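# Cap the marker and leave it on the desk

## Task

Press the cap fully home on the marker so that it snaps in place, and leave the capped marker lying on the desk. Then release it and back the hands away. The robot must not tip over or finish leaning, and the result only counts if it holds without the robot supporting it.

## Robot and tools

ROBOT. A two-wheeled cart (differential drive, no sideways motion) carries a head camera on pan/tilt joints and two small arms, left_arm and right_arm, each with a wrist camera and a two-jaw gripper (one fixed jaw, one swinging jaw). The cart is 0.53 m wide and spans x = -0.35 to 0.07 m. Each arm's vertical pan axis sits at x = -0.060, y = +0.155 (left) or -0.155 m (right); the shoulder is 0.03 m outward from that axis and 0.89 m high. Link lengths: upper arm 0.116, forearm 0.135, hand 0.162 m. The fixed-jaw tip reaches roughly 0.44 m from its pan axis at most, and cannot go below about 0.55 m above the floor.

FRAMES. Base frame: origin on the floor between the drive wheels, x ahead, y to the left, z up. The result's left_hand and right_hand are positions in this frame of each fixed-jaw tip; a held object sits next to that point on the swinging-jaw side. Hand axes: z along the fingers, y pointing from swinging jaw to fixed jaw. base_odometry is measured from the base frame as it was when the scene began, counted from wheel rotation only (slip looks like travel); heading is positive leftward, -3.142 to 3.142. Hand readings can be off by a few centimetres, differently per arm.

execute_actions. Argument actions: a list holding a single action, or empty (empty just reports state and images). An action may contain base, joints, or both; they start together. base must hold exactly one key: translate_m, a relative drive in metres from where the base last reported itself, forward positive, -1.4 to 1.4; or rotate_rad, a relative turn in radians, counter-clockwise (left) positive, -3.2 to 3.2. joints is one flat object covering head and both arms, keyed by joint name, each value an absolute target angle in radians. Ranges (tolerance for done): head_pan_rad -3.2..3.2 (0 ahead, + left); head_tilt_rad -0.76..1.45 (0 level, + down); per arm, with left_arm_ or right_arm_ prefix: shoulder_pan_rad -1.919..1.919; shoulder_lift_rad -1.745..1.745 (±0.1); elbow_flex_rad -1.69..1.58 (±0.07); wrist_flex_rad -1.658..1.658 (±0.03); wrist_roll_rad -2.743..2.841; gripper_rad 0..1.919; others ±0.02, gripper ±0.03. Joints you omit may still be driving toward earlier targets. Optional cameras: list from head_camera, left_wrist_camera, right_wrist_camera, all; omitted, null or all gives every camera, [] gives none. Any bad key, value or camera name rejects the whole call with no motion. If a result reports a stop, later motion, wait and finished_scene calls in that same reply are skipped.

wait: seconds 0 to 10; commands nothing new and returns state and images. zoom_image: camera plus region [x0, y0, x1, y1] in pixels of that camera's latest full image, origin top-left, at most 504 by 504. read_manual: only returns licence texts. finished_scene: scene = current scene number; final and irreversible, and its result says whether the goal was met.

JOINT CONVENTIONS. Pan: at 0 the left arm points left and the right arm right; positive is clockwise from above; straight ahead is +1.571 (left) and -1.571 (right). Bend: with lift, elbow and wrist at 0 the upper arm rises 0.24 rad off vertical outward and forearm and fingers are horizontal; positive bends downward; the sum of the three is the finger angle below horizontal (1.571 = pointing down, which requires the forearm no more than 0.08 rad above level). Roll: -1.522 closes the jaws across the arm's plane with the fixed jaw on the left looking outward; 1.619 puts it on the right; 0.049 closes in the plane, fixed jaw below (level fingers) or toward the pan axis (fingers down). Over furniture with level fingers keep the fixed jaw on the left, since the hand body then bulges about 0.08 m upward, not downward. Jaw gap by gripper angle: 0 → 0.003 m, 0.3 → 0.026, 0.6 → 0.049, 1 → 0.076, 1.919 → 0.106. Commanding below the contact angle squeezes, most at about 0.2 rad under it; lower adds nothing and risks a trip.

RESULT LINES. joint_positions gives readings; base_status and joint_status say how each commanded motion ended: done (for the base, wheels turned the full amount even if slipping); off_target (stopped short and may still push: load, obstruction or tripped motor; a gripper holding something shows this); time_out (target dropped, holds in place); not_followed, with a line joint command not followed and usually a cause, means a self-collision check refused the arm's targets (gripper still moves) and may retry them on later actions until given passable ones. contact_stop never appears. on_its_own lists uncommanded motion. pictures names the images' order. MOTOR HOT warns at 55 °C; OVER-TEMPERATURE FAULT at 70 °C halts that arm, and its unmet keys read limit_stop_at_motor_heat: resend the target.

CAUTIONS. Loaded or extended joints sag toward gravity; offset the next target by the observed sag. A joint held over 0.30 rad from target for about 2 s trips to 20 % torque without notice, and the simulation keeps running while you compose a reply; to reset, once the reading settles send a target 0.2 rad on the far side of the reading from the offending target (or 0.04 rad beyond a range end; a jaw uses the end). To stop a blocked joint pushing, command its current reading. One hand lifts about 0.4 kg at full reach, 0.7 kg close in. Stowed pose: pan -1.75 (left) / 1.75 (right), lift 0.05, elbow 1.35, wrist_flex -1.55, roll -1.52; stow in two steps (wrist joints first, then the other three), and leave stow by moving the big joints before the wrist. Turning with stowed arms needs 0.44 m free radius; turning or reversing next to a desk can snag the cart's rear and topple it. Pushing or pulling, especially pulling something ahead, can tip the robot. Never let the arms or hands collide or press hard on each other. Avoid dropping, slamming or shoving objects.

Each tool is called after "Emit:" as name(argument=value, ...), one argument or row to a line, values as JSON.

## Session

Emit:
execute_actions(
  actions=[
    {"joints":{"head_tilt_rad":0.45}},
  ],
)

Scene clock: 1.07 s.
base_odometry: x=+0.000 y=+0.000 heading=+0.000 (m, m, rad; odometry frame)
base_status: not commanded
joint_positions: head_pan_rad=-0.026 head_tilt_rad=+0.443 left_arm_shoulder_pan_rad=-1.731 left_arm_shoulder_lift_rad=+0.095 left_arm_elbow_flex_rad=+1.355 left_arm_wrist_flex_rad=-1.493 left_arm_wrist_roll_rad=-1.531 left_arm_gripper_rad=+1.920 right_arm_shoulder_pan_rad=+1.725 right_arm_shoulder_lift_rad=+0.049 right_arm_elbow_flex_rad=+1.281 right_arm_wrist_flex_rad=-1.600 right_arm_wrist_roll_rad=-1.545 right_arm_gripper_rad=+1.920
joint_status: all done
left_hand: x=-0.3063 y=+0.1074 z=+0.8768 quat_wxyz=(-0.061, -0.690, -0.052, +0.720) (m; base frame)
right_hand: x=-0.3139 y=-0.1232 z=+0.9181 quat_wxyz=(-0.052, +0.603, -0.054, -0.794) (m; base frame)
pictures: head_camera, left_wrist_camera, right_wrist_camera
Images, in order (width x height): head_camera 644x476, left_wrist_camera 644x476, right_wrist_camera 644x476.

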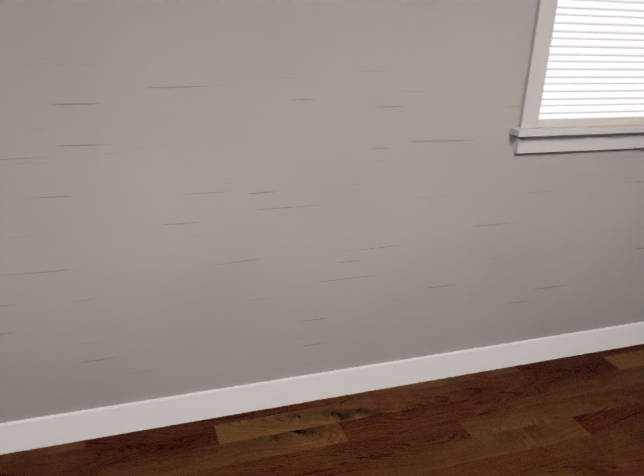

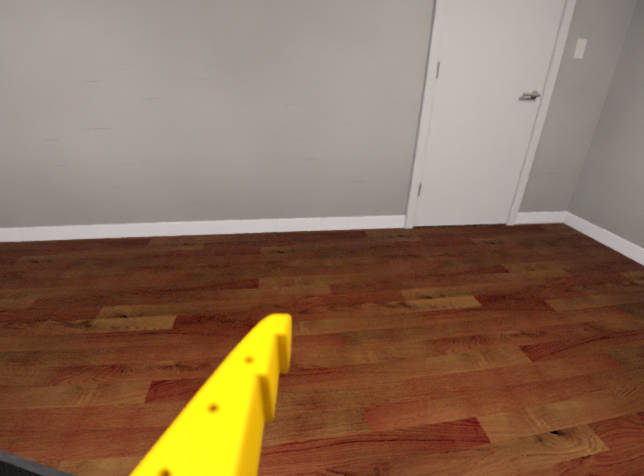

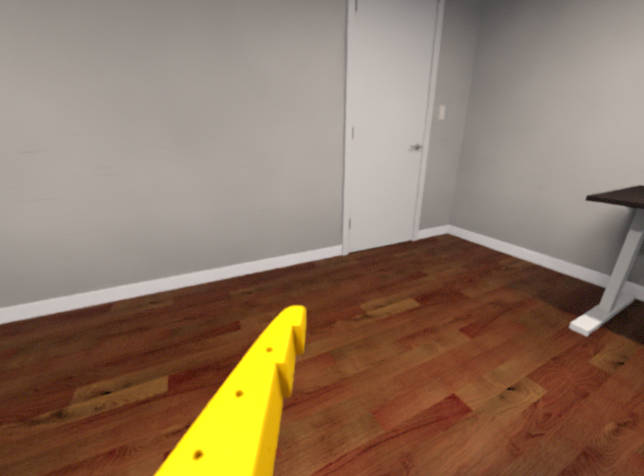

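Emit:
execute_actions(
  actions=[
    {"base":{"rotate_rad":1.9},"joints":{"head_pan_rad":0}},
  ],
  cameras=["head_camera"],
)

Scene clock: 9.83 s.
base_odometry: x=-0.001 y=+0.000 heading=+1.899 (m, m, rad; odometry frame)
base_status: done
joint_positions: head_pan_rad=-0.010 head_tilt_rad=+0.443 left_arm_shoulder_pan_rad=-1.731 left_arm_shoulder_lift_rad=+0.095 left_arm_elbow_flex_rad=+1.355 left_arm_wrist_flex_rad=-1.493 left_arm_wrist_roll_rad=-1.531 left_arm_gripper_rad=+1.920 right_arm_shoulder_pan_rad=+1.725 right_arm_shoulder_lift_rad=+0.049 right_arm_elbow_flex_rad=+1.281 right_arm_wrist_flex_rad=-1.600 right_arm_wrist_roll_rad=-1.545 right_arm_gripper_rad=+1.920
joint_status: all done
left_hand: x=-0.3063 y=+0.1074 z=+0.8768 quat_wxyz=(-0.061, -0.690, -0.052, +0.720) (m; base frame)
right_hand: x=-0.3139 y=-0.1232 z=+0.9181 quat_wxyz=(-0.052, +0.603, -0.054, -0.794) (m; base frame)
pictures: head_camera
Images, in order (width x height): head_camera 644x476.

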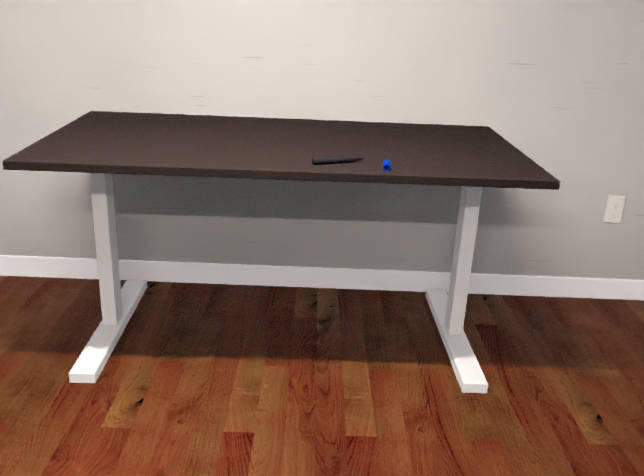

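Emit:
execute_actions(
  actions=[
    {"base":{"rotate_rad":-0.06}},
  ],
  cameras=[],
)

Emit:
execute_actions(
  actions=[
    {"base":{"translate_m":1.0},"joints":{"head_tilt_rad":0.85,"left_arm_shoulder_pan_rad":1.4,"left_arm_shoulder_lift_rad":-0.4,"left_arm_elbow_flex_rad":0.3,"right_arm_shoulder_pan_rad":-1.4,"right_arm_shoulder_lift_rad":-0.4,"right_arm_elbow_flex_rad":0.3}},
  ],
  cameras=["head_camera"],
)

Scene clock: 14.67 s.
base_odometry: x=-0.001 y=+0.000 heading=+1.836 (m, m, rad; odometry frame)
base_status: done
joint_positions: head_pan_rad=-0.010 head_tilt_rad=+0.443 left_arm_shoulder_pan_rad=-1.731 left_arm_shoulder_lift_rad=+0.095 left_arm_elbow_flex_rad=+1.355 left_arm_wrist_flex_rad=-1.493 left_arm_wrist_roll_rad=-1.531 left_arm_gripper_rad=+1.920 right_arm_shoulder_pan_rad=+1.725 right_arm_shoulder_lift_rad=+0.049 right_arm_elbow_flex_rad=+1.281 right_arm_wrist_flex_rad=-1.600 right_arm_wrist_roll_rad=-1.545 right_arm_gripper_rad=+1.920
joint_status: not commanded
left_hand: x=-0.3063 y=+0.1074 z=+0.8768 quat_wxyz=(-0.061, -0.690, -0.052, +0.720) (m; base frame)
right_hand: x=-0.3139 y=-0.1232 z=+0.9181 quat_wxyz=(-0.052, +0.603, -0.054, -0.794) (m; base frame)
pictures: none
No camera images: the call's "cameras" was empty. Leave "cameras" out to get every camera's image.

Scene clock: 20.43 s.
base_odometry: x=-0.265 y=+0.965 heading=+1.836 (m, m, rad; odometry frame)
base_status: done
joint_positions: head_pan_rad=-0.010 head_tilt_rad=+0.845 left_arm_shoulder_pan_rad=+1.389 left_arm_shoulder_lift_rad=-0.376 left_arm_elbow_flex_rad=+0.335 left_arm_wrist_flex_rad=-1.493 left_arm_wrist_roll_rad=-1.531 left_arm_gripper_rad=+1.920 right_arm_shoulder_pan_rad=-1.390 right_arm_shoulder_lift_rad=-0.370 right_arm_elbow_flex_rad=+0.333 right_arm_wrist_flex_rad=-1.600 right_arm_wrist_roll_rad=-1.545 right_arm_gripper_rad=+1.920
joint_status: all done
left_hand: x=+0.0918 y=+0.1907 z=+1.1801 quat_wxyz=(+0.995, -0.002, +0.018, +0.095) (m; base frame)
right_hand: x=+0.0790 y=-0.1725 z=+1.1794 quat_wxyz=(+0.996, -0.003, -0.033, -0.079) (m; base frame)
pictures: head_camera
Images, in order (width x height): head_camera 644x476.

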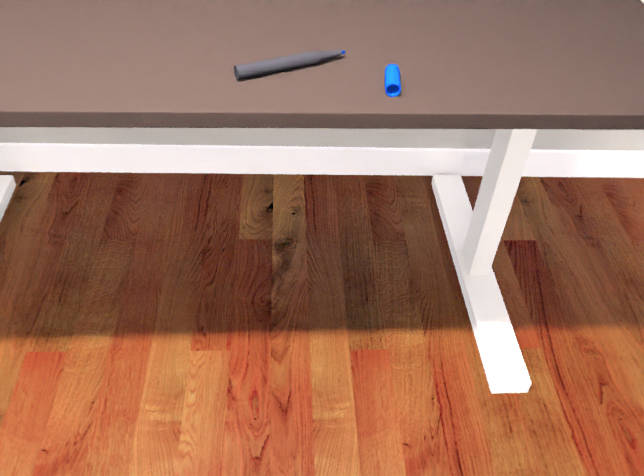

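Emit:
execute_actions(
  actions=[
    {"base":{"translate_m":0.44},"joints":{"head_tilt_rad":1.17,"left_arm_wrist_flex_rad":1.2,"right_arm_wrist_flex_rad":1.2,"left_arm_wrist_roll_rad":0.5,"right_arm_wrist_roll_rad":1.35,"left_arm_gripper_rad":0.6,"right_arm_gripper_rad":0.6}},
  ],
  cameras=["head_camera"],
)

Scene clock: 28.03 s.
base_odometry: x=-0.380 y=+1.390 heading=+1.835 (m, m, rad; odometry frame)
base_status: done
joint_positions: head_pan_rad=-0.010 head_tilt_rad=+1.165 left_arm_shoulder_pan_rad=+1.389 left_arm_shoulder_lift_rad=-0.379 left_arm_elbow_flex_rad=+0.335 left_arm_wrist_flex_rad=+1.191 left_arm_wrist_roll_rad=+0.493 left_arm_gripper_rad=+0.610 right_arm_shoulder_pan_rad=-1.390 right_arm_shoulder_lift_rad=-0.373 right_arm_elbow_flex_rad=+0.333 right_arm_wrist_flex_rad=+1.193 right_arm_wrist_roll_rad=+1.341 right_arm_gripper_rad=+0.608
joint_status: all done
left_hand: x=+0.1461 y=+0.1890 z=+0.8708 quat_wxyz=(+0.128, -0.870, +0.445, -0.167) (m; base frame)
right_hand: x=+0.1484 y=-0.2010 z=+0.8721 quat_wxyz=(+0.010, -0.953, +0.223, -0.207) (m; base frame)
pictures: head_camera
Images, in order (width x height): head_camera 644x476.

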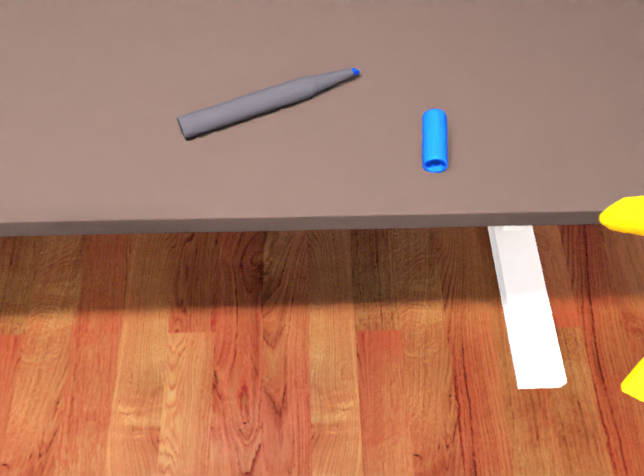

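Emit:
execute_actions(
  actions=[
    {"base":{"translate_m":0.11},"joints":{"left_arm_shoulder_pan_rad":1.83,"left_arm_shoulder_lift_rad":0.52,"left_arm_elbow_flex_rad":-0.18,"left_arm_wrist_flex_rad":1.12,"left_arm_wrist_roll_rad":0.68,"right_arm_shoulder_pan_rad":-1.70,"right_arm_shoulder_lift_rad":0.77,"right_arm_elbow_flex_rad":-0.63,"right_arm_wrist_flex_rad":1.33,"right_arm_wrist_roll_rad":1.46}},
  ],
)

Scene clock: 42.37 s.
base_odometry: x=-0.409 y=+1.496 heading=+1.834 (m, m, rad; odometry frame)
base_status: done
joint_positions: head_pan_rad=-0.010 head_tilt_rad=+1.165 left_arm_shoulder_pan_rad=+1.817 left_arm_shoulder_lift_rad=+0.532 left_arm_elbow_flex_rad=-0.143 left_arm_wrist_flex_rad=+1.133 left_arm_wrist_roll_rad=+0.672 left_arm_gripper_rad=+0.610 right_arm_shoulder_pan_rad=-1.689 right_arm_shoulder_lift_rad=+0.790 right_arm_elbow_flex_rad=-0.596 right_arm_wrist_flex_rad=+1.324 right_arm_wrist_roll_rad=+1.451 right_arm_gripper_rad=+0.608
joint_status: all done
left_hand: x=+0.1716 y=+0.0916 z=+0.7698 quat_wxyz=(+0.008, -0.827, +0.562, -0.023) (m; base frame)
right_hand: x=+0.2100 y=-0.1309 z=+0.7722 quat_wxyz=(+0.004, -0.999, +0.025, -0.027) (m; base frame)
pictures: head_camera, left_wrist_camera, right_wrist_camera
Images, in order (width x height): head_camera 644x476, left_wrist_camera 644x476, right_wrist_camera 644x476.

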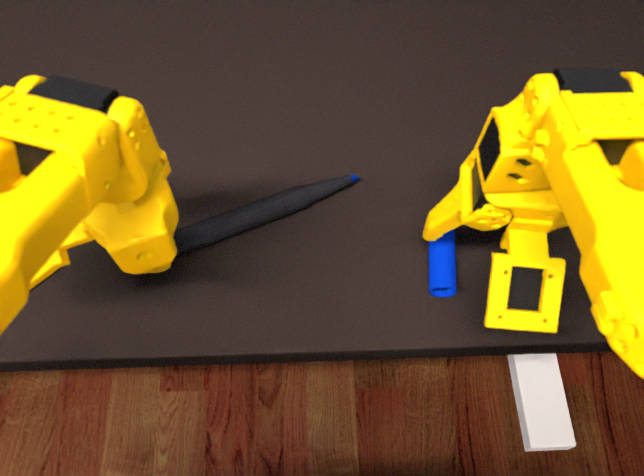

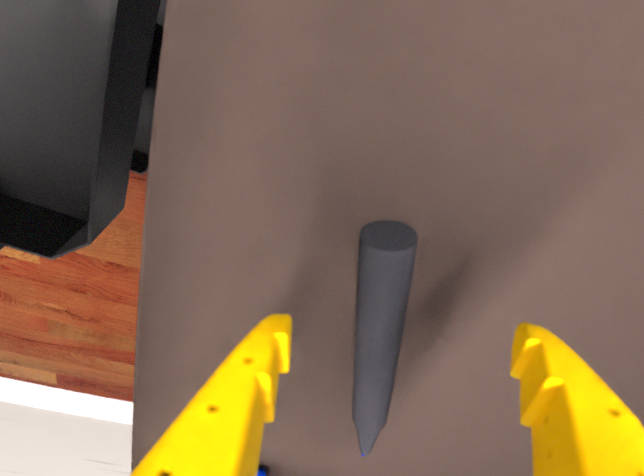

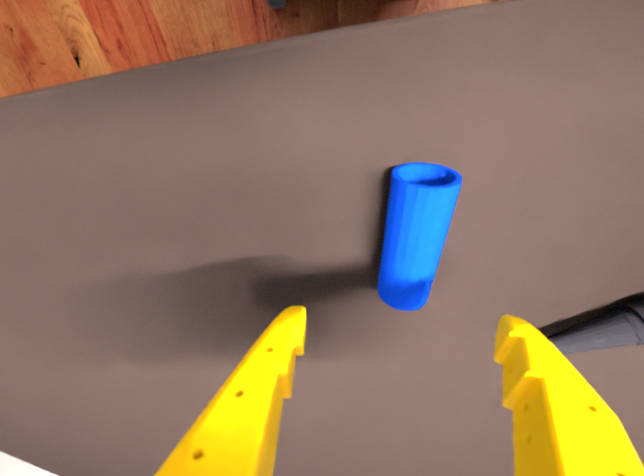

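Emit:
execute_actions(
  actions=[
    {"joints":{"left_arm_shoulder_pan_rad":1.91,"left_arm_shoulder_lift_rad":0.80,"left_arm_elbow_flex_rad":-0.41,"left_arm_wrist_flex_rad":1.0,"left_arm_wrist_roll_rad":0.73,"right_arm_shoulder_pan_rad":-1.745,"right_arm_shoulder_lift_rad":0.95,"right_arm_elbow_flex_rad":-0.71,"right_arm_wrist_flex_rad":1.19,"right_arm_wrist_roll_rad":1.35}},
  ],
)

Scene clock: 48.37 s.
base_odometry: x=-0.409 y=+1.496 heading=+1.834 (m, m, rad; odometry frame)
base_status: not commanded
joint_positions: head_pan_rad=-0.010 head_tilt_rad=+1.165 left_arm_shoulder_pan_rad=+1.899 left_arm_shoulder_lift_rad=+0.816 left_arm_elbow_flex_rad=-0.375 left_arm_wrist_flex_rad=+1.013 left_arm_wrist_roll_rad=+0.721 left_arm_gripper_rad=+0.610 right_arm_shoulder_pan_rad=-1.735 right_arm_shoulder_lift_rad=+0.972 right_arm_elbow_flex_rad=-0.678 right_arm_wrist_flex_rad=+1.198 right_arm_wrist_roll_rad=+1.359 right_arm_gripper_rad=+0.608
joint_status: all done
left_hand: x=+0.1925 y=+0.0636 z=+0.7377 quat_wxyz=(+0.016, -0.816, +0.574, -0.056) (m; base frame)
right_hand: x=+0.2180 y=-0.1168 z=+0.7399 quat_wxyz=(+0.008, -0.998, +0.048, -0.038) (m; base frame)
pictures: head_camera, left_wrist_camera, right_wrist_camera
Images, in order (width x height): head_camera 644x476, left_wrist_camera 644x476, right_wrist_camera 644x476.

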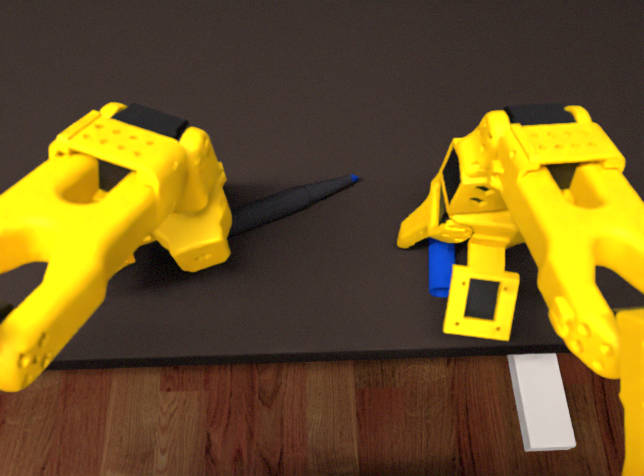

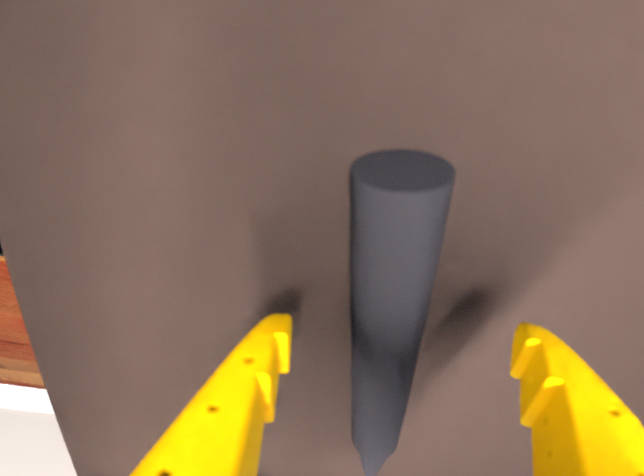

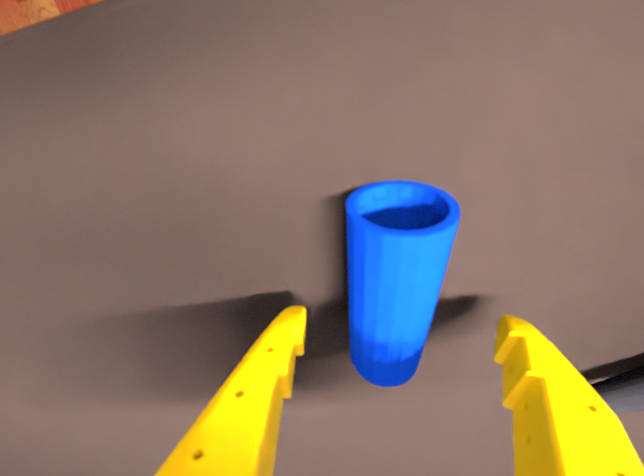

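Emit:
execute_actions(
  actions=[
    {"joints":{"left_arm_shoulder_pan_rad":1.835,"left_arm_shoulder_lift_rad":0.86,"left_arm_wrist_flex_rad":0.93,"left_arm_wrist_roll_rad":0.66,"right_arm_shoulder_lift_rad":0.995,"right_arm_wrist_flex_rad":1.10}},
  ],
  cameras=["left_wrist_camera","right_wrist_camera"],
)

Scene clock: 51.83 s.
base_odometry: x=-0.409 y=+1.496 heading=+1.834 (m, m, rad; odometry frame)
base_status: not commanded
joint_positions: head_pan_rad=-0.010 head_tilt_rad=+1.165 left_arm_shoulder_pan_rad=+1.846 left_arm_shoulder_lift_rad=+0.874 left_arm_elbow_flex_rad=-0.376 left_arm_wrist_flex_rad=+0.943 left_arm_wrist_roll_rad=+0.669 left_arm_gripper_rad=+0.610 right_arm_shoulder_pan_rad=-1.735 right_arm_shoulder_lift_rad=+1.004 right_arm_elbow_flex_rad=-0.684 right_arm_wrist_flex_rad=+1.110 right_arm_wrist_roll_rad=+1.359 right_arm_gripper_rad=+0.608
joint_status: all done
left_hand: x=+0.1988 y=+0.0766 z=+0.7249 quat_wxyz=(+0.022, -0.816, +0.574, -0.061) (m; base frame)
right_hand: x=+0.2280 y=-0.1152 z=+0.7340 quat_wxyz=(+0.015, -0.996, +0.048, -0.068) (m; base frame)
pictures: left_wrist_camera, right_wrist_camera
Images, in order (width x height): left_wrist_camera 644x476, right_wrist_camera 644x476.

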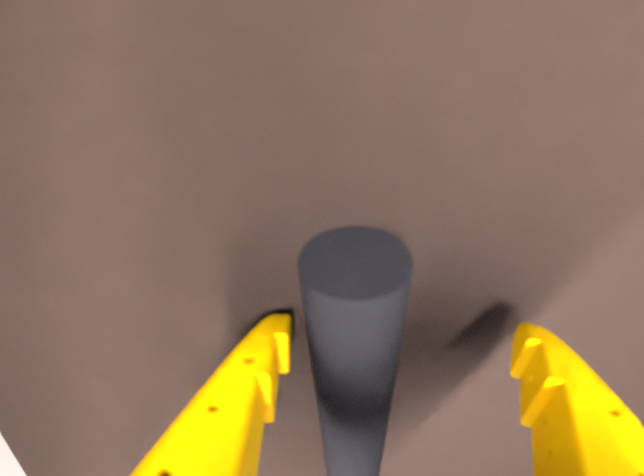

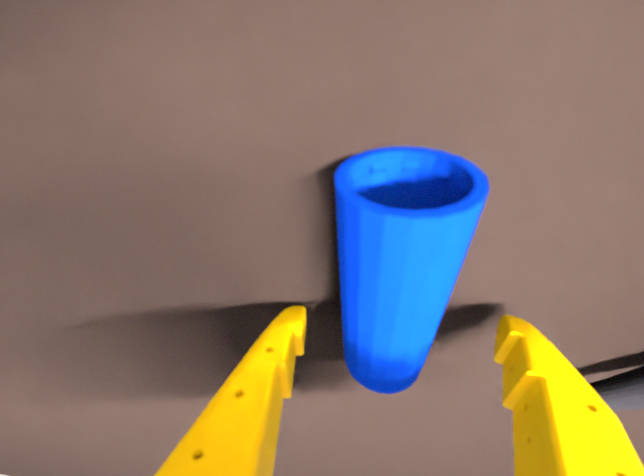

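Emit:
execute_actions(
  actions=[
    {"joints":{"left_arm_shoulder_lift_rad":0.875,"left_arm_gripper_rad":0.03,"right_arm_gripper_rad":0.1}},
  ],
  cameras=[],
)

Emit:
execute_actions(
  actions=[
    {"joints":{"right_arm_shoulder_lift_rad":0.9,"right_arm_shoulder_pan_rad":-1.6,"left_arm_shoulder_lift_rad":0.81}},
  ],
  cameras=[],
)

Emit:
execute_actions(
  actions=[
    {"joints":{"right_arm_wrist_roll_rad":0.11,"right_arm_wrist_flex_rad":0.885,"left_arm_shoulder_pan_rad":1.91,"left_arm_shoulder_lift_rad":1.025,"left_arm_elbow_flex_rad":-0.725,"left_arm_wrist_flex_rad":1.07,"left_arm_wrist_roll_rad":0.525}},
  ],
)

Scene clock: 56.50 s.
base_odometry: x=-0.409 y=+1.496 heading=+1.834 (m, m, rad; odometry frame)
base_status: not commanded
joint_positions: head_pan_rad=-0.010 head_tilt_rad=+1.165 left_arm_shoulder_pan_rad=+1.846 left_arm_shoulder_lift_rad=+0.884 left_arm_elbow_flex_rad=-0.383 left_arm_wrist_flex_rad=+0.941 left_arm_wrist_roll_rad=+0.667 left_arm_gripper_rad=+0.204 right_arm_shoulder_pan_rad=-1.738 right_arm_shoulder_lift_rad=+1.006 right_arm_elbow_flex_rad=-0.688 right_arm_wrist_flex_rad=+1.107 right_arm_wrist_roll_rad=+1.359 right_arm_gripper_rad=+0.215
joint_status: left_arm_gripper_rad off_target (ended at +0.204, target +0.030); right_arm_gripper_rad off_target (ended at +0.215, target +0.100); the others done
left_hand: x=+0.1988 y=+0.0766 z=+0.7235 quat_wxyz=(+0.021, -0.816, +0.575, -0.061) (m; base frame)
right_hand: x=+0.2290 y=-0.1141 z=+0.7343 quat_wxyz=(+0.015, -0.996, +0.046, -0.071) (m; base frame)
pictures: none
No camera images: the call's "cameras" was empty. Leave "cameras" out to get every camera's image.

Scene clock: 57.27 s.
base_odometry: x=-0.409 y=+1.496 heading=+1.834 (m, m, rad; odometry frame)
base_status: not commanded
joint_positions: head_pan_rad=-0.010 head_tilt_rad=+1.165 left_arm_shoulder_pan_rad=+1.846 left_arm_shoulder_lift_rad=+0.867 left_arm_elbow_flex_rad=-0.383 left_arm_wrist_flex_rad=+0.941 left_arm_wrist_roll_rad=+0.667 left_arm_gripper_rad=+0.204 right_arm_shoulder_pan_rad=-1.609 right_arm_shoulder_lift_rad=+0.966 right_arm_elbow_flex_rad=-0.688 right_arm_wrist_flex_rad=+1.107 right_arm_wrist_roll_rad=+1.359 right_arm_gripper_rad=+0.215
joint_status: all done
left_hand: x=+0.2015 y=+0.0759 z=+0.7276 quat_wxyz=(+0.024, -0.815, +0.575, -0.069) (m; base frame)
right_hand: x=+0.2380 y=-0.1514 z=+0.7449 quat_wxyz=(+0.014, -0.990, +0.110, -0.092) (m; base frame)
pictures: none
No camera images: the call's "cameras" was empty. Leave "cameras" out to get every camera's image.

Scene clock: 58.97 s.
base_odometry: x=-0.409 y=+1.496 heading=+1.834 (m, m, rad; odometry frame)
base_status: not commanded
joint_positions: head_pan_rad=-0.010 head_tilt_rad=+1.165 left_arm_shoulder_pan_rad=+1.897 left_arm_shoulder_lift_rad=+1.045 left_arm_elbow_flex_rad=-0.685 left_arm_wrist_flex_rad=+1.061 left_arm_wrist_roll_rad=+0.534 left_arm_gripper_rad=+0.204 right_arm_shoulder_pan_rad=-1.609 right_arm_shoulder_lift_rad=+0.966 right_arm_elbow_flex_rad=-0.688 right_arm_wrist_flex_rad=+0.897 right_arm_wrist_roll_rad=+0.120 right_arm_gripper_rad=+0.215
joint_status: all done
left_hand: x=+0.2107 y=+0.0591 z=+0.7240 quat_wxyz=(+0.028, -0.759, +0.647, -0.070) (m; base frame)
right_hand: x=+0.2645 y=-0.1434 z=+0.7518 quat_wxyz=(+0.137, -0.730, +0.654, -0.141) (m; base frame)
pictures: head_camera, left_wrist_camera, right_wrist_camera
Images, in order (width x height): head_camera 644x476, left_wrist_camera 644x476, right_wrist_camera 644x476.

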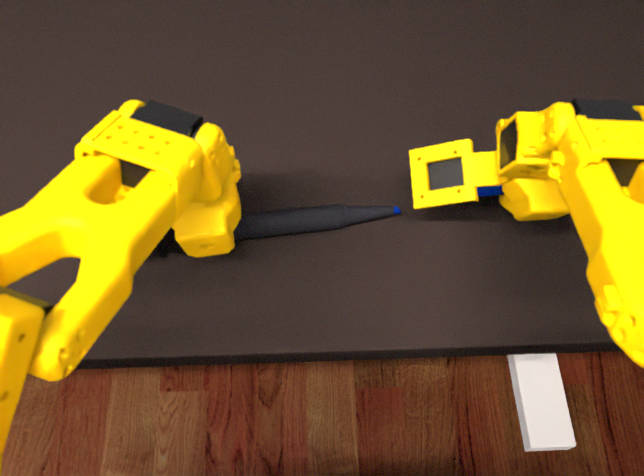

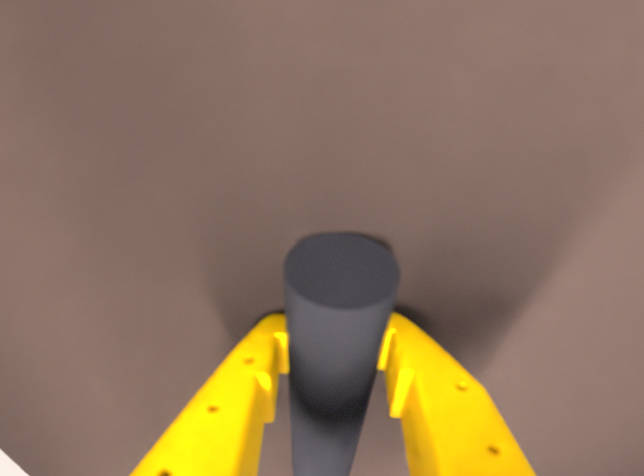

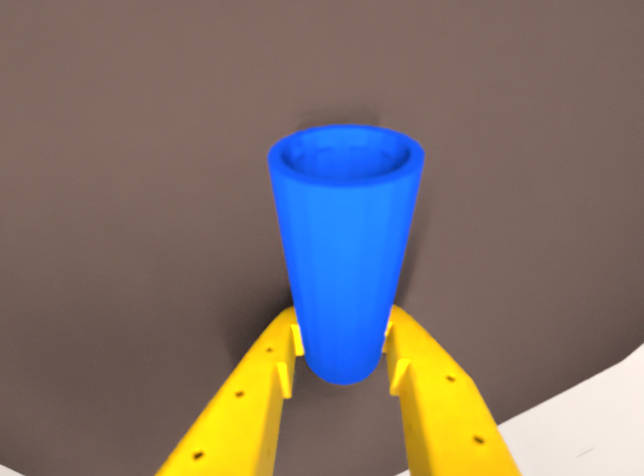

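Emit:
execute_actions(
  actions=[
    {"joints":{"right_arm_shoulder_lift_rad":1.0,"right_arm_wrist_flex_rad":0.86,"right_arm_shoulder_pan_rad":-1.65,"right_arm_wrist_roll_rad":0.09}},
  ],
  cameras=[],
)

Emit:
execute_actions(
  actions=[
    {"joints":{"right_arm_gripper_rad":0.3}},
  ],
  cameras=["right_wrist_camera"],
)

Scene clock: 62.90 s.
base_odometry: x=-0.409 y=+1.496 heading=+1.834 (m, m, rad; odometry frame)
base_status: not commanded
joint_positions: head_pan_rad=-0.010 head_tilt_rad=+1.165 left_arm_shoulder_pan_rad=+1.897 left_arm_shoulder_lift_rad=+1.045 left_arm_elbow_flex_rad=-0.685 left_arm_wrist_flex_rad=+1.061 left_arm_wrist_roll_rad=+0.534 left_arm_gripper_rad=+0.204 right_arm_shoulder_pan_rad=-1.640 right_arm_shoulder_lift_rad=+1.024 right_arm_elbow_flex_rad=-0.688 right_arm_wrist_flex_rad=+0.871 right_arm_wrist_roll_rad=+0.098 right_arm_gripper_rad=+0.215
joint_status: all done
left_hand: x=+0.2107 y=+0.0591 z=+0.7240 quat_wxyz=(+0.028, -0.759, +0.647, -0.070) (m; base frame)
right_hand: x=+0.2592 y=-0.1336 z=+0.7362 quat_wxyz=(+0.129, -0.735, +0.653, -0.127) (m; base frame)
pictures: none
No camera images: the call's "cameras" was empty. Leave "cameras" out to get every camera's image.

Scene clock: 63.50 s.
base_odometry: x=-0.409 y=+1.496 heading=+1.834 (m, m, rad; odometry frame)
base_status: not commanded
joint_positions: head_pan_rad=-0.010 head_tilt_rad=+1.165 left_arm_shoulder_pan_rad=+1.897 left_arm_shoulder_lift_rad=+1.045 left_arm_elbow_flex_rad=-0.685 left_arm_wrist_flex_rad=+1.061 left_arm_wrist_roll_rad=+0.534 left_arm_gripper_rad=+0.204 right_arm_shoulder_pan_rad=-1.640 right_arm_shoulder_lift_rad=+1.024 right_arm_elbow_flex_rad=-0.688 right_arm_wrist_flex_rad=+0.871 right_arm_wrist_roll_rad=+0.098 right_arm_gripper_rad=+0.291
joint_status: all done
left_hand: x=+0.2107 y=+0.0591 z=+0.7240 quat_wxyz=(+0.028, -0.759, +0.647, -0.070) (m; base frame)
right_hand: x=+0.2592 y=-0.1336 z=+0.7362 quat_wxyz=(+0.129, -0.735, +0.653, -0.127) (m; base frame)
pictures: right_wrist_camera
Images, in order (width x height): right_wrist_camera 644x476.

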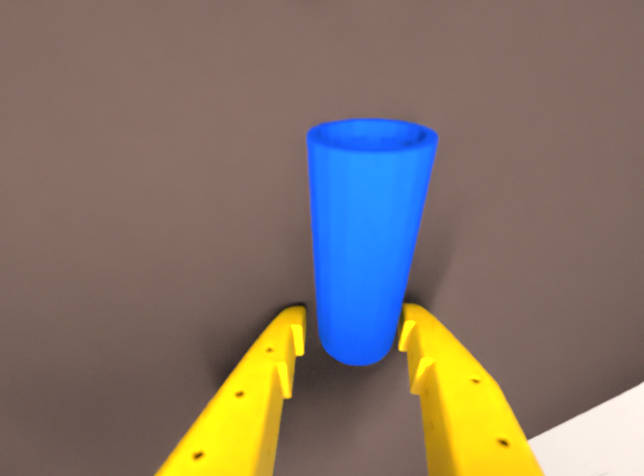

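Emit:
execute_actions(
  actions=[
    {"joints":{"right_arm_shoulder_pan_rad":-1.665,"right_arm_shoulder_lift_rad":1.015}},
  ],
  cameras=[],
)

Emit:
execute_actions(
  actions=[
    {"joints":{"right_arm_gripper_rad":0.03}},
  ],
  cameras=[],
)

Emit:
execute_actions(
  actions=[
    {"joints":{"right_arm_shoulder_pan_rad":-1.71,"right_arm_shoulder_lift_rad":0.96,"right_arm_wrist_roll_rad":0.05}},
  ],
  cameras=["head_camera","right_wrist_camera"],
)

Scene clock: 68.07 s.
base_odometry: x=-0.409 y=+1.496 heading=+1.834 (m, m, rad; odometry frame)
base_status: not commanded
joint_positions: head_pan_rad=-0.010 head_tilt_rad=+1.165 left_arm_shoulder_pan_rad=+1.897 left_arm_shoulder_lift_rad=+1.045 left_arm_elbow_flex_rad=-0.685 left_arm_wrist_flex_rad=+1.061 left_arm_wrist_roll_rad=+0.534 left_arm_gripper_rad=+0.204 right_arm_shoulder_pan_rad=-1.652 right_arm_shoulder_lift_rad=+1.027 right_arm_elbow_flex_rad=-0.688 right_arm_wrist_flex_rad=+0.868 right_arm_wrist_roll_rad=+0.098 right_arm_gripper_rad=+0.292
joint_status: all done
left_hand: x=+0.2107 y=+0.0591 z=+0.7240 quat_wxyz=(+0.028, -0.759, +0.647, -0.070) (m; base frame)
right_hand: x=+0.2589 y=-0.1297 z=+0.7354 quat_wxyz=(+0.130, -0.739, +0.648, -0.126) (m; base frame)
pictures: none
No camera images: the call's "cameras" was empty. Leave "cameras" out to get every camera's image.

Scene clock: 68.73 s.
base_odometry: x=-0.409 y=+1.496 heading=+1.834 (m, m, rad; odometry frame)
base_status: not commanded
joint_positions: head_pan_rad=-0.010 head_tilt_rad=+1.165 left_arm_shoulder_pan_rad=+1.897 left_arm_shoulder_lift_rad=+1.045 left_arm_elbow_flex_rad=-0.685 left_arm_wrist_flex_rad=+1.061 left_arm_wrist_roll_rad=+0.534 left_arm_gripper_rad=+0.204 right_arm_shoulder_pan_rad=-1.652 right_arm_shoulder_lift_rad=+1.027 right_arm_elbow_flex_rad=-0.688 right_arm_wrist_flex_rad=+0.868 right_arm_wrist_roll_rad=+0.098 right_arm_gripper_rad=+0.215
joint_status: right_arm_gripper_rad off_target (ended at +0.215, target +0.030)
left_hand: x=+0.2107 y=+0.0591 z=+0.7240 quat_wxyz=(+0.028, -0.759, +0.647, -0.070) (m; base frame)
right_hand: x=+0.2589 y=-0.1297 z=+0.7354 quat_wxyz=(+0.130, -0.739, +0.648, -0.126) (m; base frame)
pictures: none
No camera images: the call's "cameras" was empty. Leave "cameras" out to get every camera's image.

Scene clock: 69.37 s.
base_odometry: x=-0.409 y=+1.496 heading=+1.834 (m, m, rad; odometry frame)
base_status: not commanded
joint_positions: head_pan_rad=-0.010 head_tilt_rad=+1.165 left_arm_shoulder_pan_rad=+1.897 left_arm_shoulder_lift_rad=+1.045 left_arm_elbow_flex_rad=-0.685 left_arm_wrist_flex_rad=+1.061 left_arm_wrist_roll_rad=+0.534 left_arm_gripper_rad=+0.204 right_arm_shoulder_pan_rad=-1.698 right_arm_shoulder_lift_rad=+1.026 right_arm_elbow_flex_rad=-0.688 right_arm_wrist_flex_rad=+0.868 right_arm_wrist_roll_rad=+0.060 right_arm_gripper_rad=+0.215
joint_status: all done
left_hand: x=+0.2107 y=+0.0591 z=+0.7240 quat_wxyz=(+0.028, -0.759, +0.647, -0.070) (m; base frame)
right_hand: x=+0.2576 y=-0.1147 z=+0.7359 quat_wxyz=(+0.136, -0.742, +0.646, -0.121) (m; base frame)
pictures: head_camera, right_wrist_camera
Images, in order (width x height): head_camera 644x476, right_wrist_camera 644x476.

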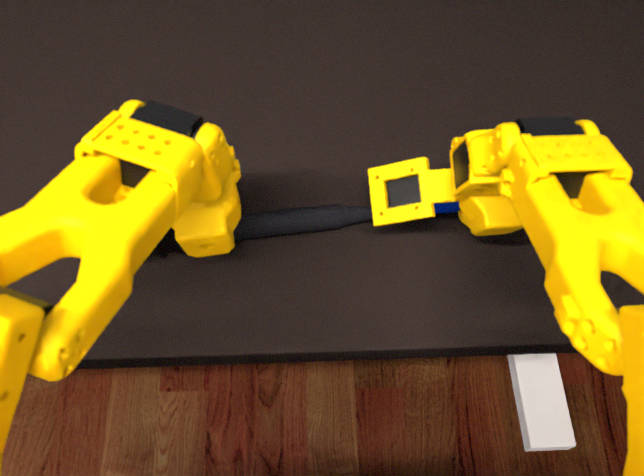

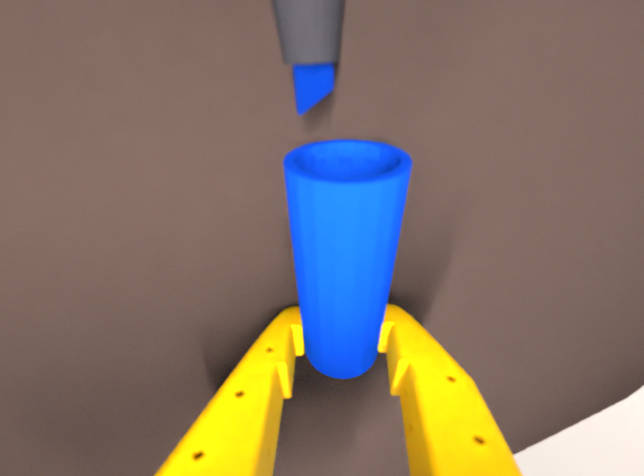

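Emit:
execute_actions(
  actions=[
    {"joints":{"left_arm_wrist_roll_rad":0.585}},
  ],
  cameras=[],
)

Emit:
execute_actions(
  actions=[
    {"joints":{"right_arm_shoulder_pan_rad":-1.76,"right_arm_wrist_roll_rad":0.03}},
  ],
  cameras=["right_wrist_camera"],
)

Scene clock: 75.93 s.
base_odometry: x=-0.409 y=+1.496 heading=+1.834 (m, m, rad; odometry frame)
base_status: not commanded
joint_positions: head_pan_rad=-0.010 head_tilt_rad=+1.165 left_arm_shoulder_pan_rad=+1.897 left_arm_shoulder_lift_rad=+1.045 left_arm_elbow_flex_rad=-0.685 left_arm_wrist_flex_rad=+1.061 left_arm_wrist_roll_rad=+0.577 left_arm_gripper_rad=+0.204 right_arm_shoulder_pan_rad=-1.698 right_arm_shoulder_lift_rad=+1.026 right_arm_elbow_flex_rad=-0.688 right_arm_wrist_flex_rad=+0.868 right_arm_wrist_roll_rad=+0.060 right_arm_gripper_rad=+0.215
joint_status: all done
left_hand: x=+0.2107 y=+0.0588 z=+0.7240 quat_wxyz=(+0.026, -0.773, +0.630, -0.070) (m; base frame)
right_hand: x=+0.2576 y=-0.1147 z=+0.7359 quat_wxyz=(+0.136, -0.742, +0.646, -0.121) (m; base frame)
pictures: none
No camera images: the call's "cameras" was empty. Leave "cameras" out to get every camera's image.

Scene clock: 76.57 s.
base_odometry: x=-0.409 y=+1.496 heading=+1.834 (m, m, rad; odometry frame)
base_status: not commanded
joint_positions: head_pan_rad=-0.010 head_tilt_rad=+1.165 left_arm_shoulder_pan_rad=+1.897 left_arm_shoulder_lift_rad=+1.045 left_arm_elbow_flex_rad=-0.685 left_arm_wrist_flex_rad=+1.061 left_arm_wrist_roll_rad=+0.577 left_arm_gripper_rad=+0.204 right_arm_shoulder_pan_rad=-1.751 right_arm_shoulder_lift_rad=+1.026 right_arm_elbow_flex_rad=-0.688 right_arm_wrist_flex_rad=+0.868 right_arm_wrist_roll_rad=+0.038 right_arm_gripper_rad=+0.215
joint_status: all done
left_hand: x=+0.2107 y=+0.0588 z=+0.7240 quat_wxyz=(+0.026, -0.773, +0.630, -0.070) (m; base frame)
right_hand: x=+0.2550 y=-0.0981 z=+0.7359 quat_wxyz=(+0.140, -0.752, +0.634, -0.116) (m; base frame)
pictures: right_wrist_camera
Images, in order (width x height): right_wrist_camera 644x476.

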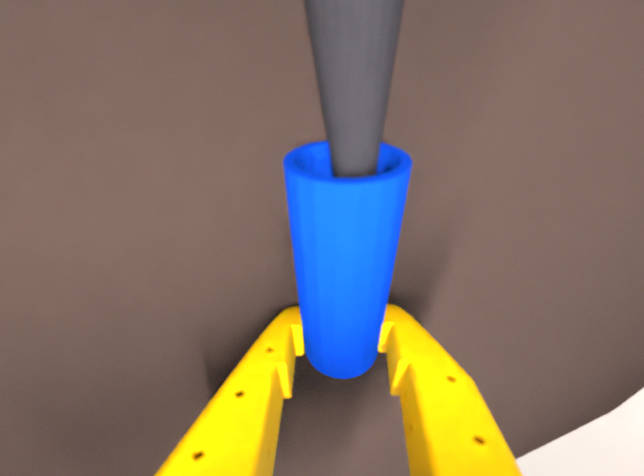

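Emit:
execute_actions(
  actions=[
    {"joints":{"right_arm_shoulder_pan_rad":-1.83,"right_arm_wrist_roll_rad":-0.045,"right_arm_wrist_flex_rad":0.85}},
  ],
  cameras=["right_wrist_camera"],
)

Scene clock: 78.90 s.
base_odometry: x=-0.409 y=+1.496 heading=+1.834 (m, m, rad; odometry frame)
base_status: not commanded
joint_positions: head_pan_rad=-0.010 head_tilt_rad=+1.165 left_arm_shoulder_pan_rad=+1.897 left_arm_shoulder_lift_rad=+1.045 left_arm_elbow_flex_rad=-0.685 left_arm_wrist_flex_rad=+1.061 left_arm_wrist_roll_rad=+0.577 left_arm_gripper_rad=+0.204 right_arm_shoulder_pan_rad=-1.820 right_arm_shoulder_lift_rad=+1.026 right_arm_elbow_flex_rad=-0.688 right_arm_wrist_flex_rad=+0.862 right_arm_wrist_roll_rad=-0.035 right_arm_gripper_rad=+0.215
joint_status: all done
left_hand: x=+0.2107 y=+0.0588 z=+0.7240 quat_wxyz=(+0.026, -0.773, +0.630, -0.070) (m; base frame)
right_hand: x=+0.2511 y=-0.0757 z=+0.7362 quat_wxyz=(+0.150, -0.750, +0.635, -0.107) (m; base frame)
pictures: right_wrist_camera
Images, in order (width x height): right_wrist_camera 644x476.

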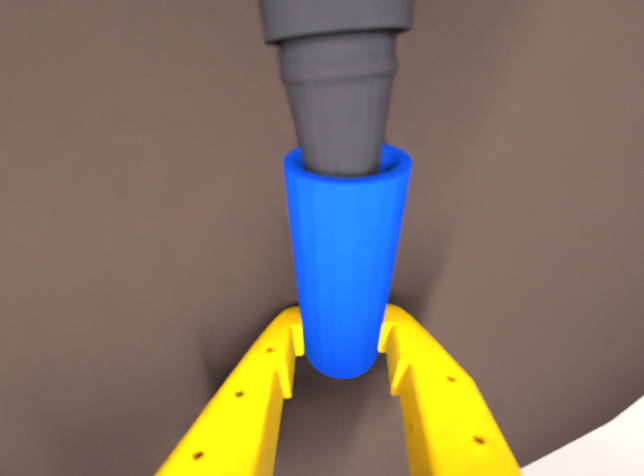

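Emit:
execute_actions(
  actions=[
    {"joints":{"right_arm_shoulder_pan_rad":-1.919,"right_arm_wrist_roll_rad":-0.085,"left_arm_shoulder_pan_rad":1.919}},
  ],
  cameras=["right_wrist_camera"],
)

Scene clock: 81.67 s.
base_odometry: x=-0.409 y=+1.496 heading=+1.834 (m, m, rad; odometry frame)
base_status: not commanded
joint_positions: head_pan_rad=-0.010 head_tilt_rad=+1.165 left_arm_shoulder_pan_rad=+1.903 left_arm_shoulder_lift_rad=+1.048 left_arm_elbow_flex_rad=-0.688 left_arm_wrist_flex_rad=+1.064 left_arm_wrist_roll_rad=+0.577 left_arm_gripper_rad=+0.204 right_arm_shoulder_pan_rad=-1.872 right_arm_shoulder_lift_rad=+1.026 right_arm_elbow_flex_rad=-0.688 right_arm_wrist_flex_rad=+0.860 right_arm_wrist_roll_rad=-0.075 right_arm_gripper_rad=+0.215
joint_status: right_arm_shoulder_pan_rad off_target (ended at -1.872, target -1.919); the others done
left_hand: x=+0.2098 y=+0.0572 z=+0.7236 quat_wxyz=(+0.026, -0.771, +0.633, -0.069) (m; base frame)
right_hand: x=+0.2467 y=-0.0592 z=+0.7363 quat_wxyz=(+0.156, -0.754, +0.631, -0.100) (m; base frame)
pictures: right_wrist_camera
Images, in order (width x height): right_wrist_camera 644x476.

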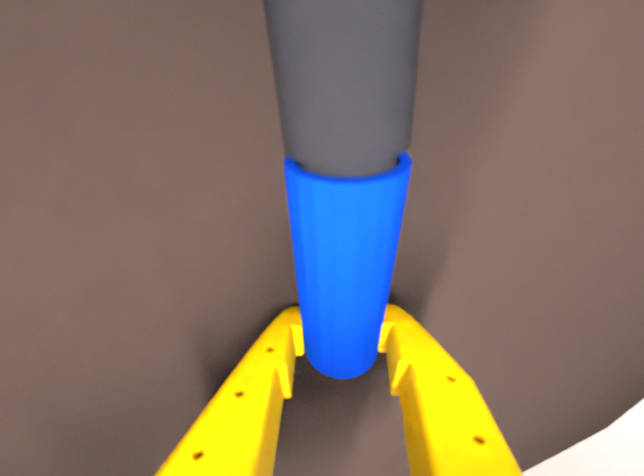

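Emit:
execute_actions(
  actions=[
    {"joints":{"right_arm_shoulder_pan_rad":-1.958,"left_arm_shoulder_pan_rad":1.958}},
  ],
  cameras=["right_wrist_camera"],
)

Scene clock: 84.70 s.
base_odometry: x=-0.409 y=+1.496 heading=+1.834 (m, m, rad; odometry frame)
base_status: not commanded
joint_positions: head_pan_rad=-0.010 head_tilt_rad=+1.165 left_arm_shoulder_pan_rad=+1.903 left_arm_shoulder_lift_rad=+1.048 left_arm_elbow_flex_rad=-0.688 left_arm_wrist_flex_rad=+1.067 left_arm_wrist_roll_rad=+0.577 left_arm_gripper_rad=+0.204 right_arm_shoulder_pan_rad=-1.879 right_arm_shoulder_lift_rad=+1.026 right_arm_elbow_flex_rad=-0.688 right_arm_wrist_flex_rad=+0.860 right_arm_wrist_roll_rad=-0.077 right_arm_gripper_rad=+0.215
joint_status: left_arm_shoulder_pan_rad off_target (ended at +1.903, target +1.958); right_arm_shoulder_pan_rad off_target (ended at -1.879, target -1.958)
joint sent to its limit — the command would take left_arm_shoulder_pan_rad past its upper limit and right_arm_shoulder_pan_rad past its lower limit, so those joints were sent only as far as their limits.
left_hand: x=+0.2093 y=+0.0574 z=+0.7235 quat_wxyz=(+0.025, -0.771, +0.633, -0.068) (m; base frame)
right_hand: x=+0.2460 y=-0.0568 z=+0.7363 quat_wxyz=(+0.156, -0.755, +0.628, -0.100) (m; base frame)
pictures: right_wrist_camera
Images, in order (width x height): right_wrist_camera 644x476.

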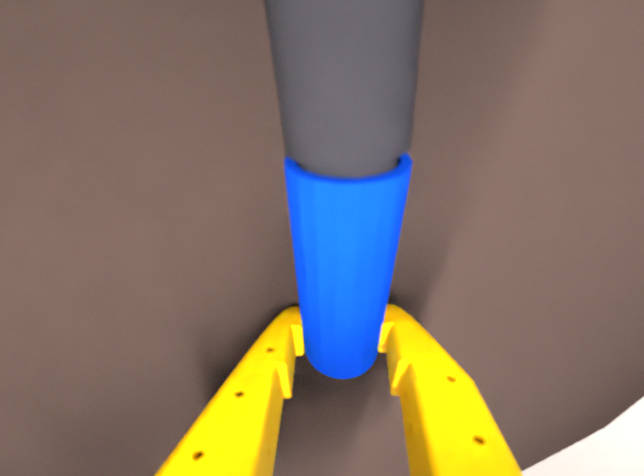

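Emit:
zoom_image(
  camera="right_wrist_camera",
  region=[260, 110, 440, 220],
)

Region (260, 110, 440, 220) of right_wrist_camera's 644x476 image, scaled by 2.800.

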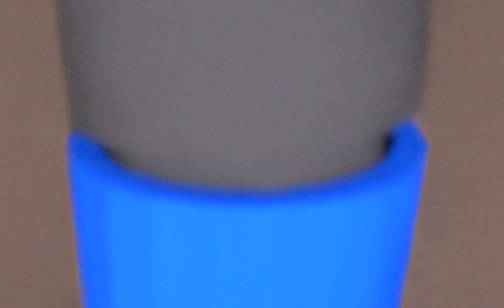

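Emit:
execute_actions(
  actions=[
    {"joints":{"right_arm_shoulder_pan_rad":-1.87,"right_arm_gripper_rad":0.4,"left_arm_shoulder_pan_rad":1.905}},
  ],
  cameras=["right_wrist_camera"],
)

Scene clock: 94.50 s.
base_odometry: x=-0.409 y=+1.496 heading=+1.834 (m, m, rad; odometry frame)
base_status: not commanded
joint_positions: head_pan_rad=-0.010 head_tilt_rad=+1.165 left_arm_shoulder_pan_rad=+1.902 left_arm_shoulder_lift_rad=+1.048 left_arm_elbow_flex_rad=-0.688 left_arm_wrist_flex_rad=+1.068 left_arm_wrist_roll_rad=+0.577 left_arm_gripper_rad=+0.204 right_arm_shoulder_pan_rad=-1.872 right_arm_shoulder_lift_rad=+1.026 right_arm_elbow_flex_rad=-0.688 right_arm_wrist_flex_rad=+0.860 right_arm_wrist_roll_rad=-0.077 right_arm_gripper_rad=+0.391
joint_status: all done
left_hand: x=+0.2092 y=+0.0579 z=+0.7235 quat_wxyz=(+0.025, -0.771, +0.632, -0.067) (m; base frame)
right_hand: x=+0.2467 y=-0.0592 z=+0.7363 quat_wxyz=(+0.156, -0.753, +0.631, -0.100) (m; base frame)
pictures: right_wrist_camera
Images, in order (width x height): right_wrist_camera 644x476.

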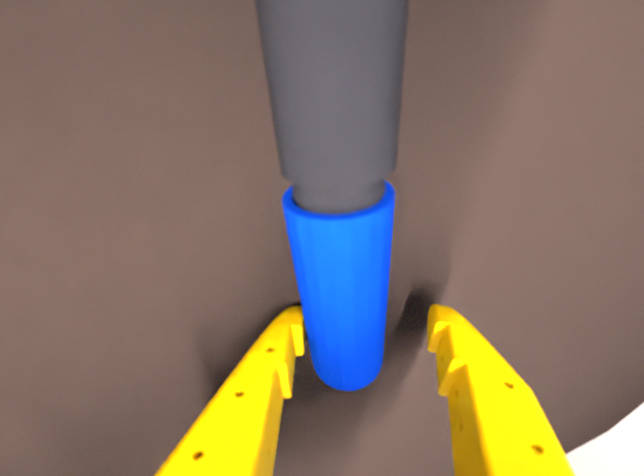

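Emit:
execute_actions(
  actions=[
    {"joints":{"right_arm_shoulder_pan_rad":-1.75,"right_arm_wrist_roll_rad":0.03}},
  ],
  cameras=[],
)

Emit:
execute_actions(
  actions=[
    {"joints":{"right_arm_gripper_rad":0.0,"right_arm_wrist_flex_rad":0.81}},
  ],
  cameras=["head_camera","right_wrist_camera"],
)

Scene clock: 98.97 s.
base_odometry: x=-0.409 y=+1.496 heading=+1.834 (m, m, rad; odometry frame)
base_status: not commanded
joint_positions: head_pan_rad=-0.010 head_tilt_rad=+1.165 left_arm_shoulder_pan_rad=+1.902 left_arm_shoulder_lift_rad=+1.048 left_arm_elbow_flex_rad=-0.688 left_arm_wrist_flex_rad=+1.068 left_arm_wrist_roll_rad=+0.577 left_arm_gripper_rad=+0.204 right_arm_shoulder_pan_rad=-1.760 right_arm_shoulder_lift_rad=+1.026 right_arm_elbow_flex_rad=-0.688 right_arm_wrist_flex_rad=+0.860 right_arm_wrist_roll_rad=+0.021 right_arm_gripper_rad=+0.392
joint_status: all done
left_hand: x=+0.2092 y=+0.0579 z=+0.7235 quat_wxyz=(+0.025, -0.771, +0.632, -0.067) (m; base frame)
right_hand: x=+0.2556 y=-0.0948 z=+0.7363 quat_wxyz=(+0.144, -0.749, +0.636, -0.116) (m; base frame)
pictures: none
No camera images: the call's "cameras" was empty. Leave "cameras" out to get every camera's image.

Scene clock: 99.70 s.
base_odometry: x=-0.409 y=+1.496 heading=+1.834 (m, m, rad; odometry frame)
base_status: not commanded
joint_positions: head_pan_rad=-0.010 head_tilt_rad=+1.165 left_arm_shoulder_pan_rad=+1.902 left_arm_shoulder_lift_rad=+1.048 left_arm_elbow_flex_rad=-0.688 left_arm_wrist_flex_rad=+1.068 left_arm_wrist_roll_rad=+0.577 left_arm_gripper_rad=+0.204 right_arm_shoulder_pan_rad=-1.760 right_arm_shoulder_lift_rad=+1.026 right_arm_elbow_flex_rad=-0.688 right_arm_wrist_flex_rad=+0.822 right_arm_wrist_roll_rad=+0.021 right_arm_gripper_rad=+0.009
joint_status: all done
left_hand: x=+0.2092 y=+0.0579 z=+0.7235 quat_wxyz=(+0.025, -0.771, +0.632, -0.067) (m; base frame)
right_hand: x=+0.2613 y=-0.0937 z=+0.7383 quat_wxyz=(+0.159, -0.746, +0.634, -0.128) (m; base frame)
pictures: head_camera, right_wrist_camera
Images, in order (width x height): head_camera 644x476, right_wrist_camera 644x476.

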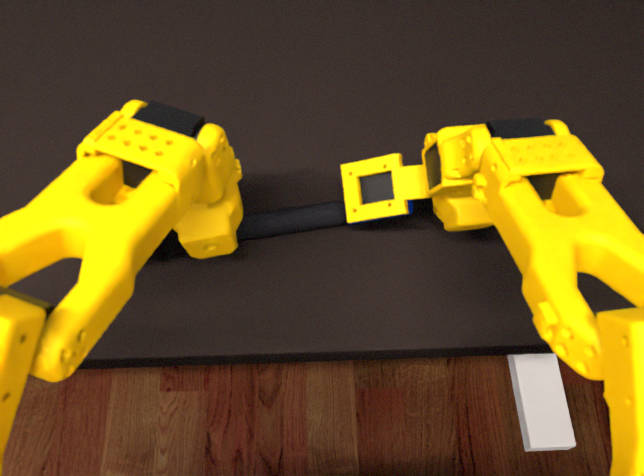

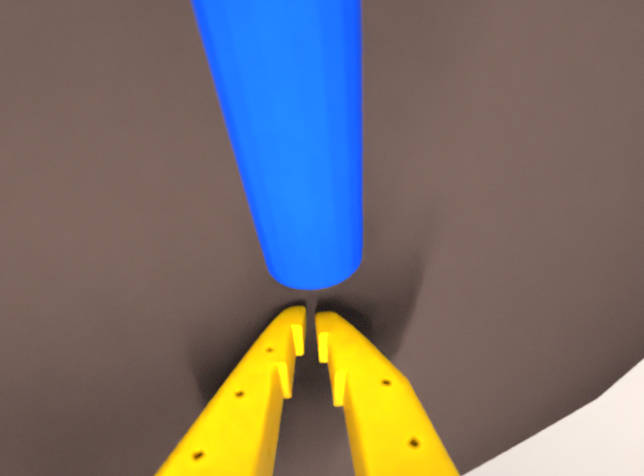

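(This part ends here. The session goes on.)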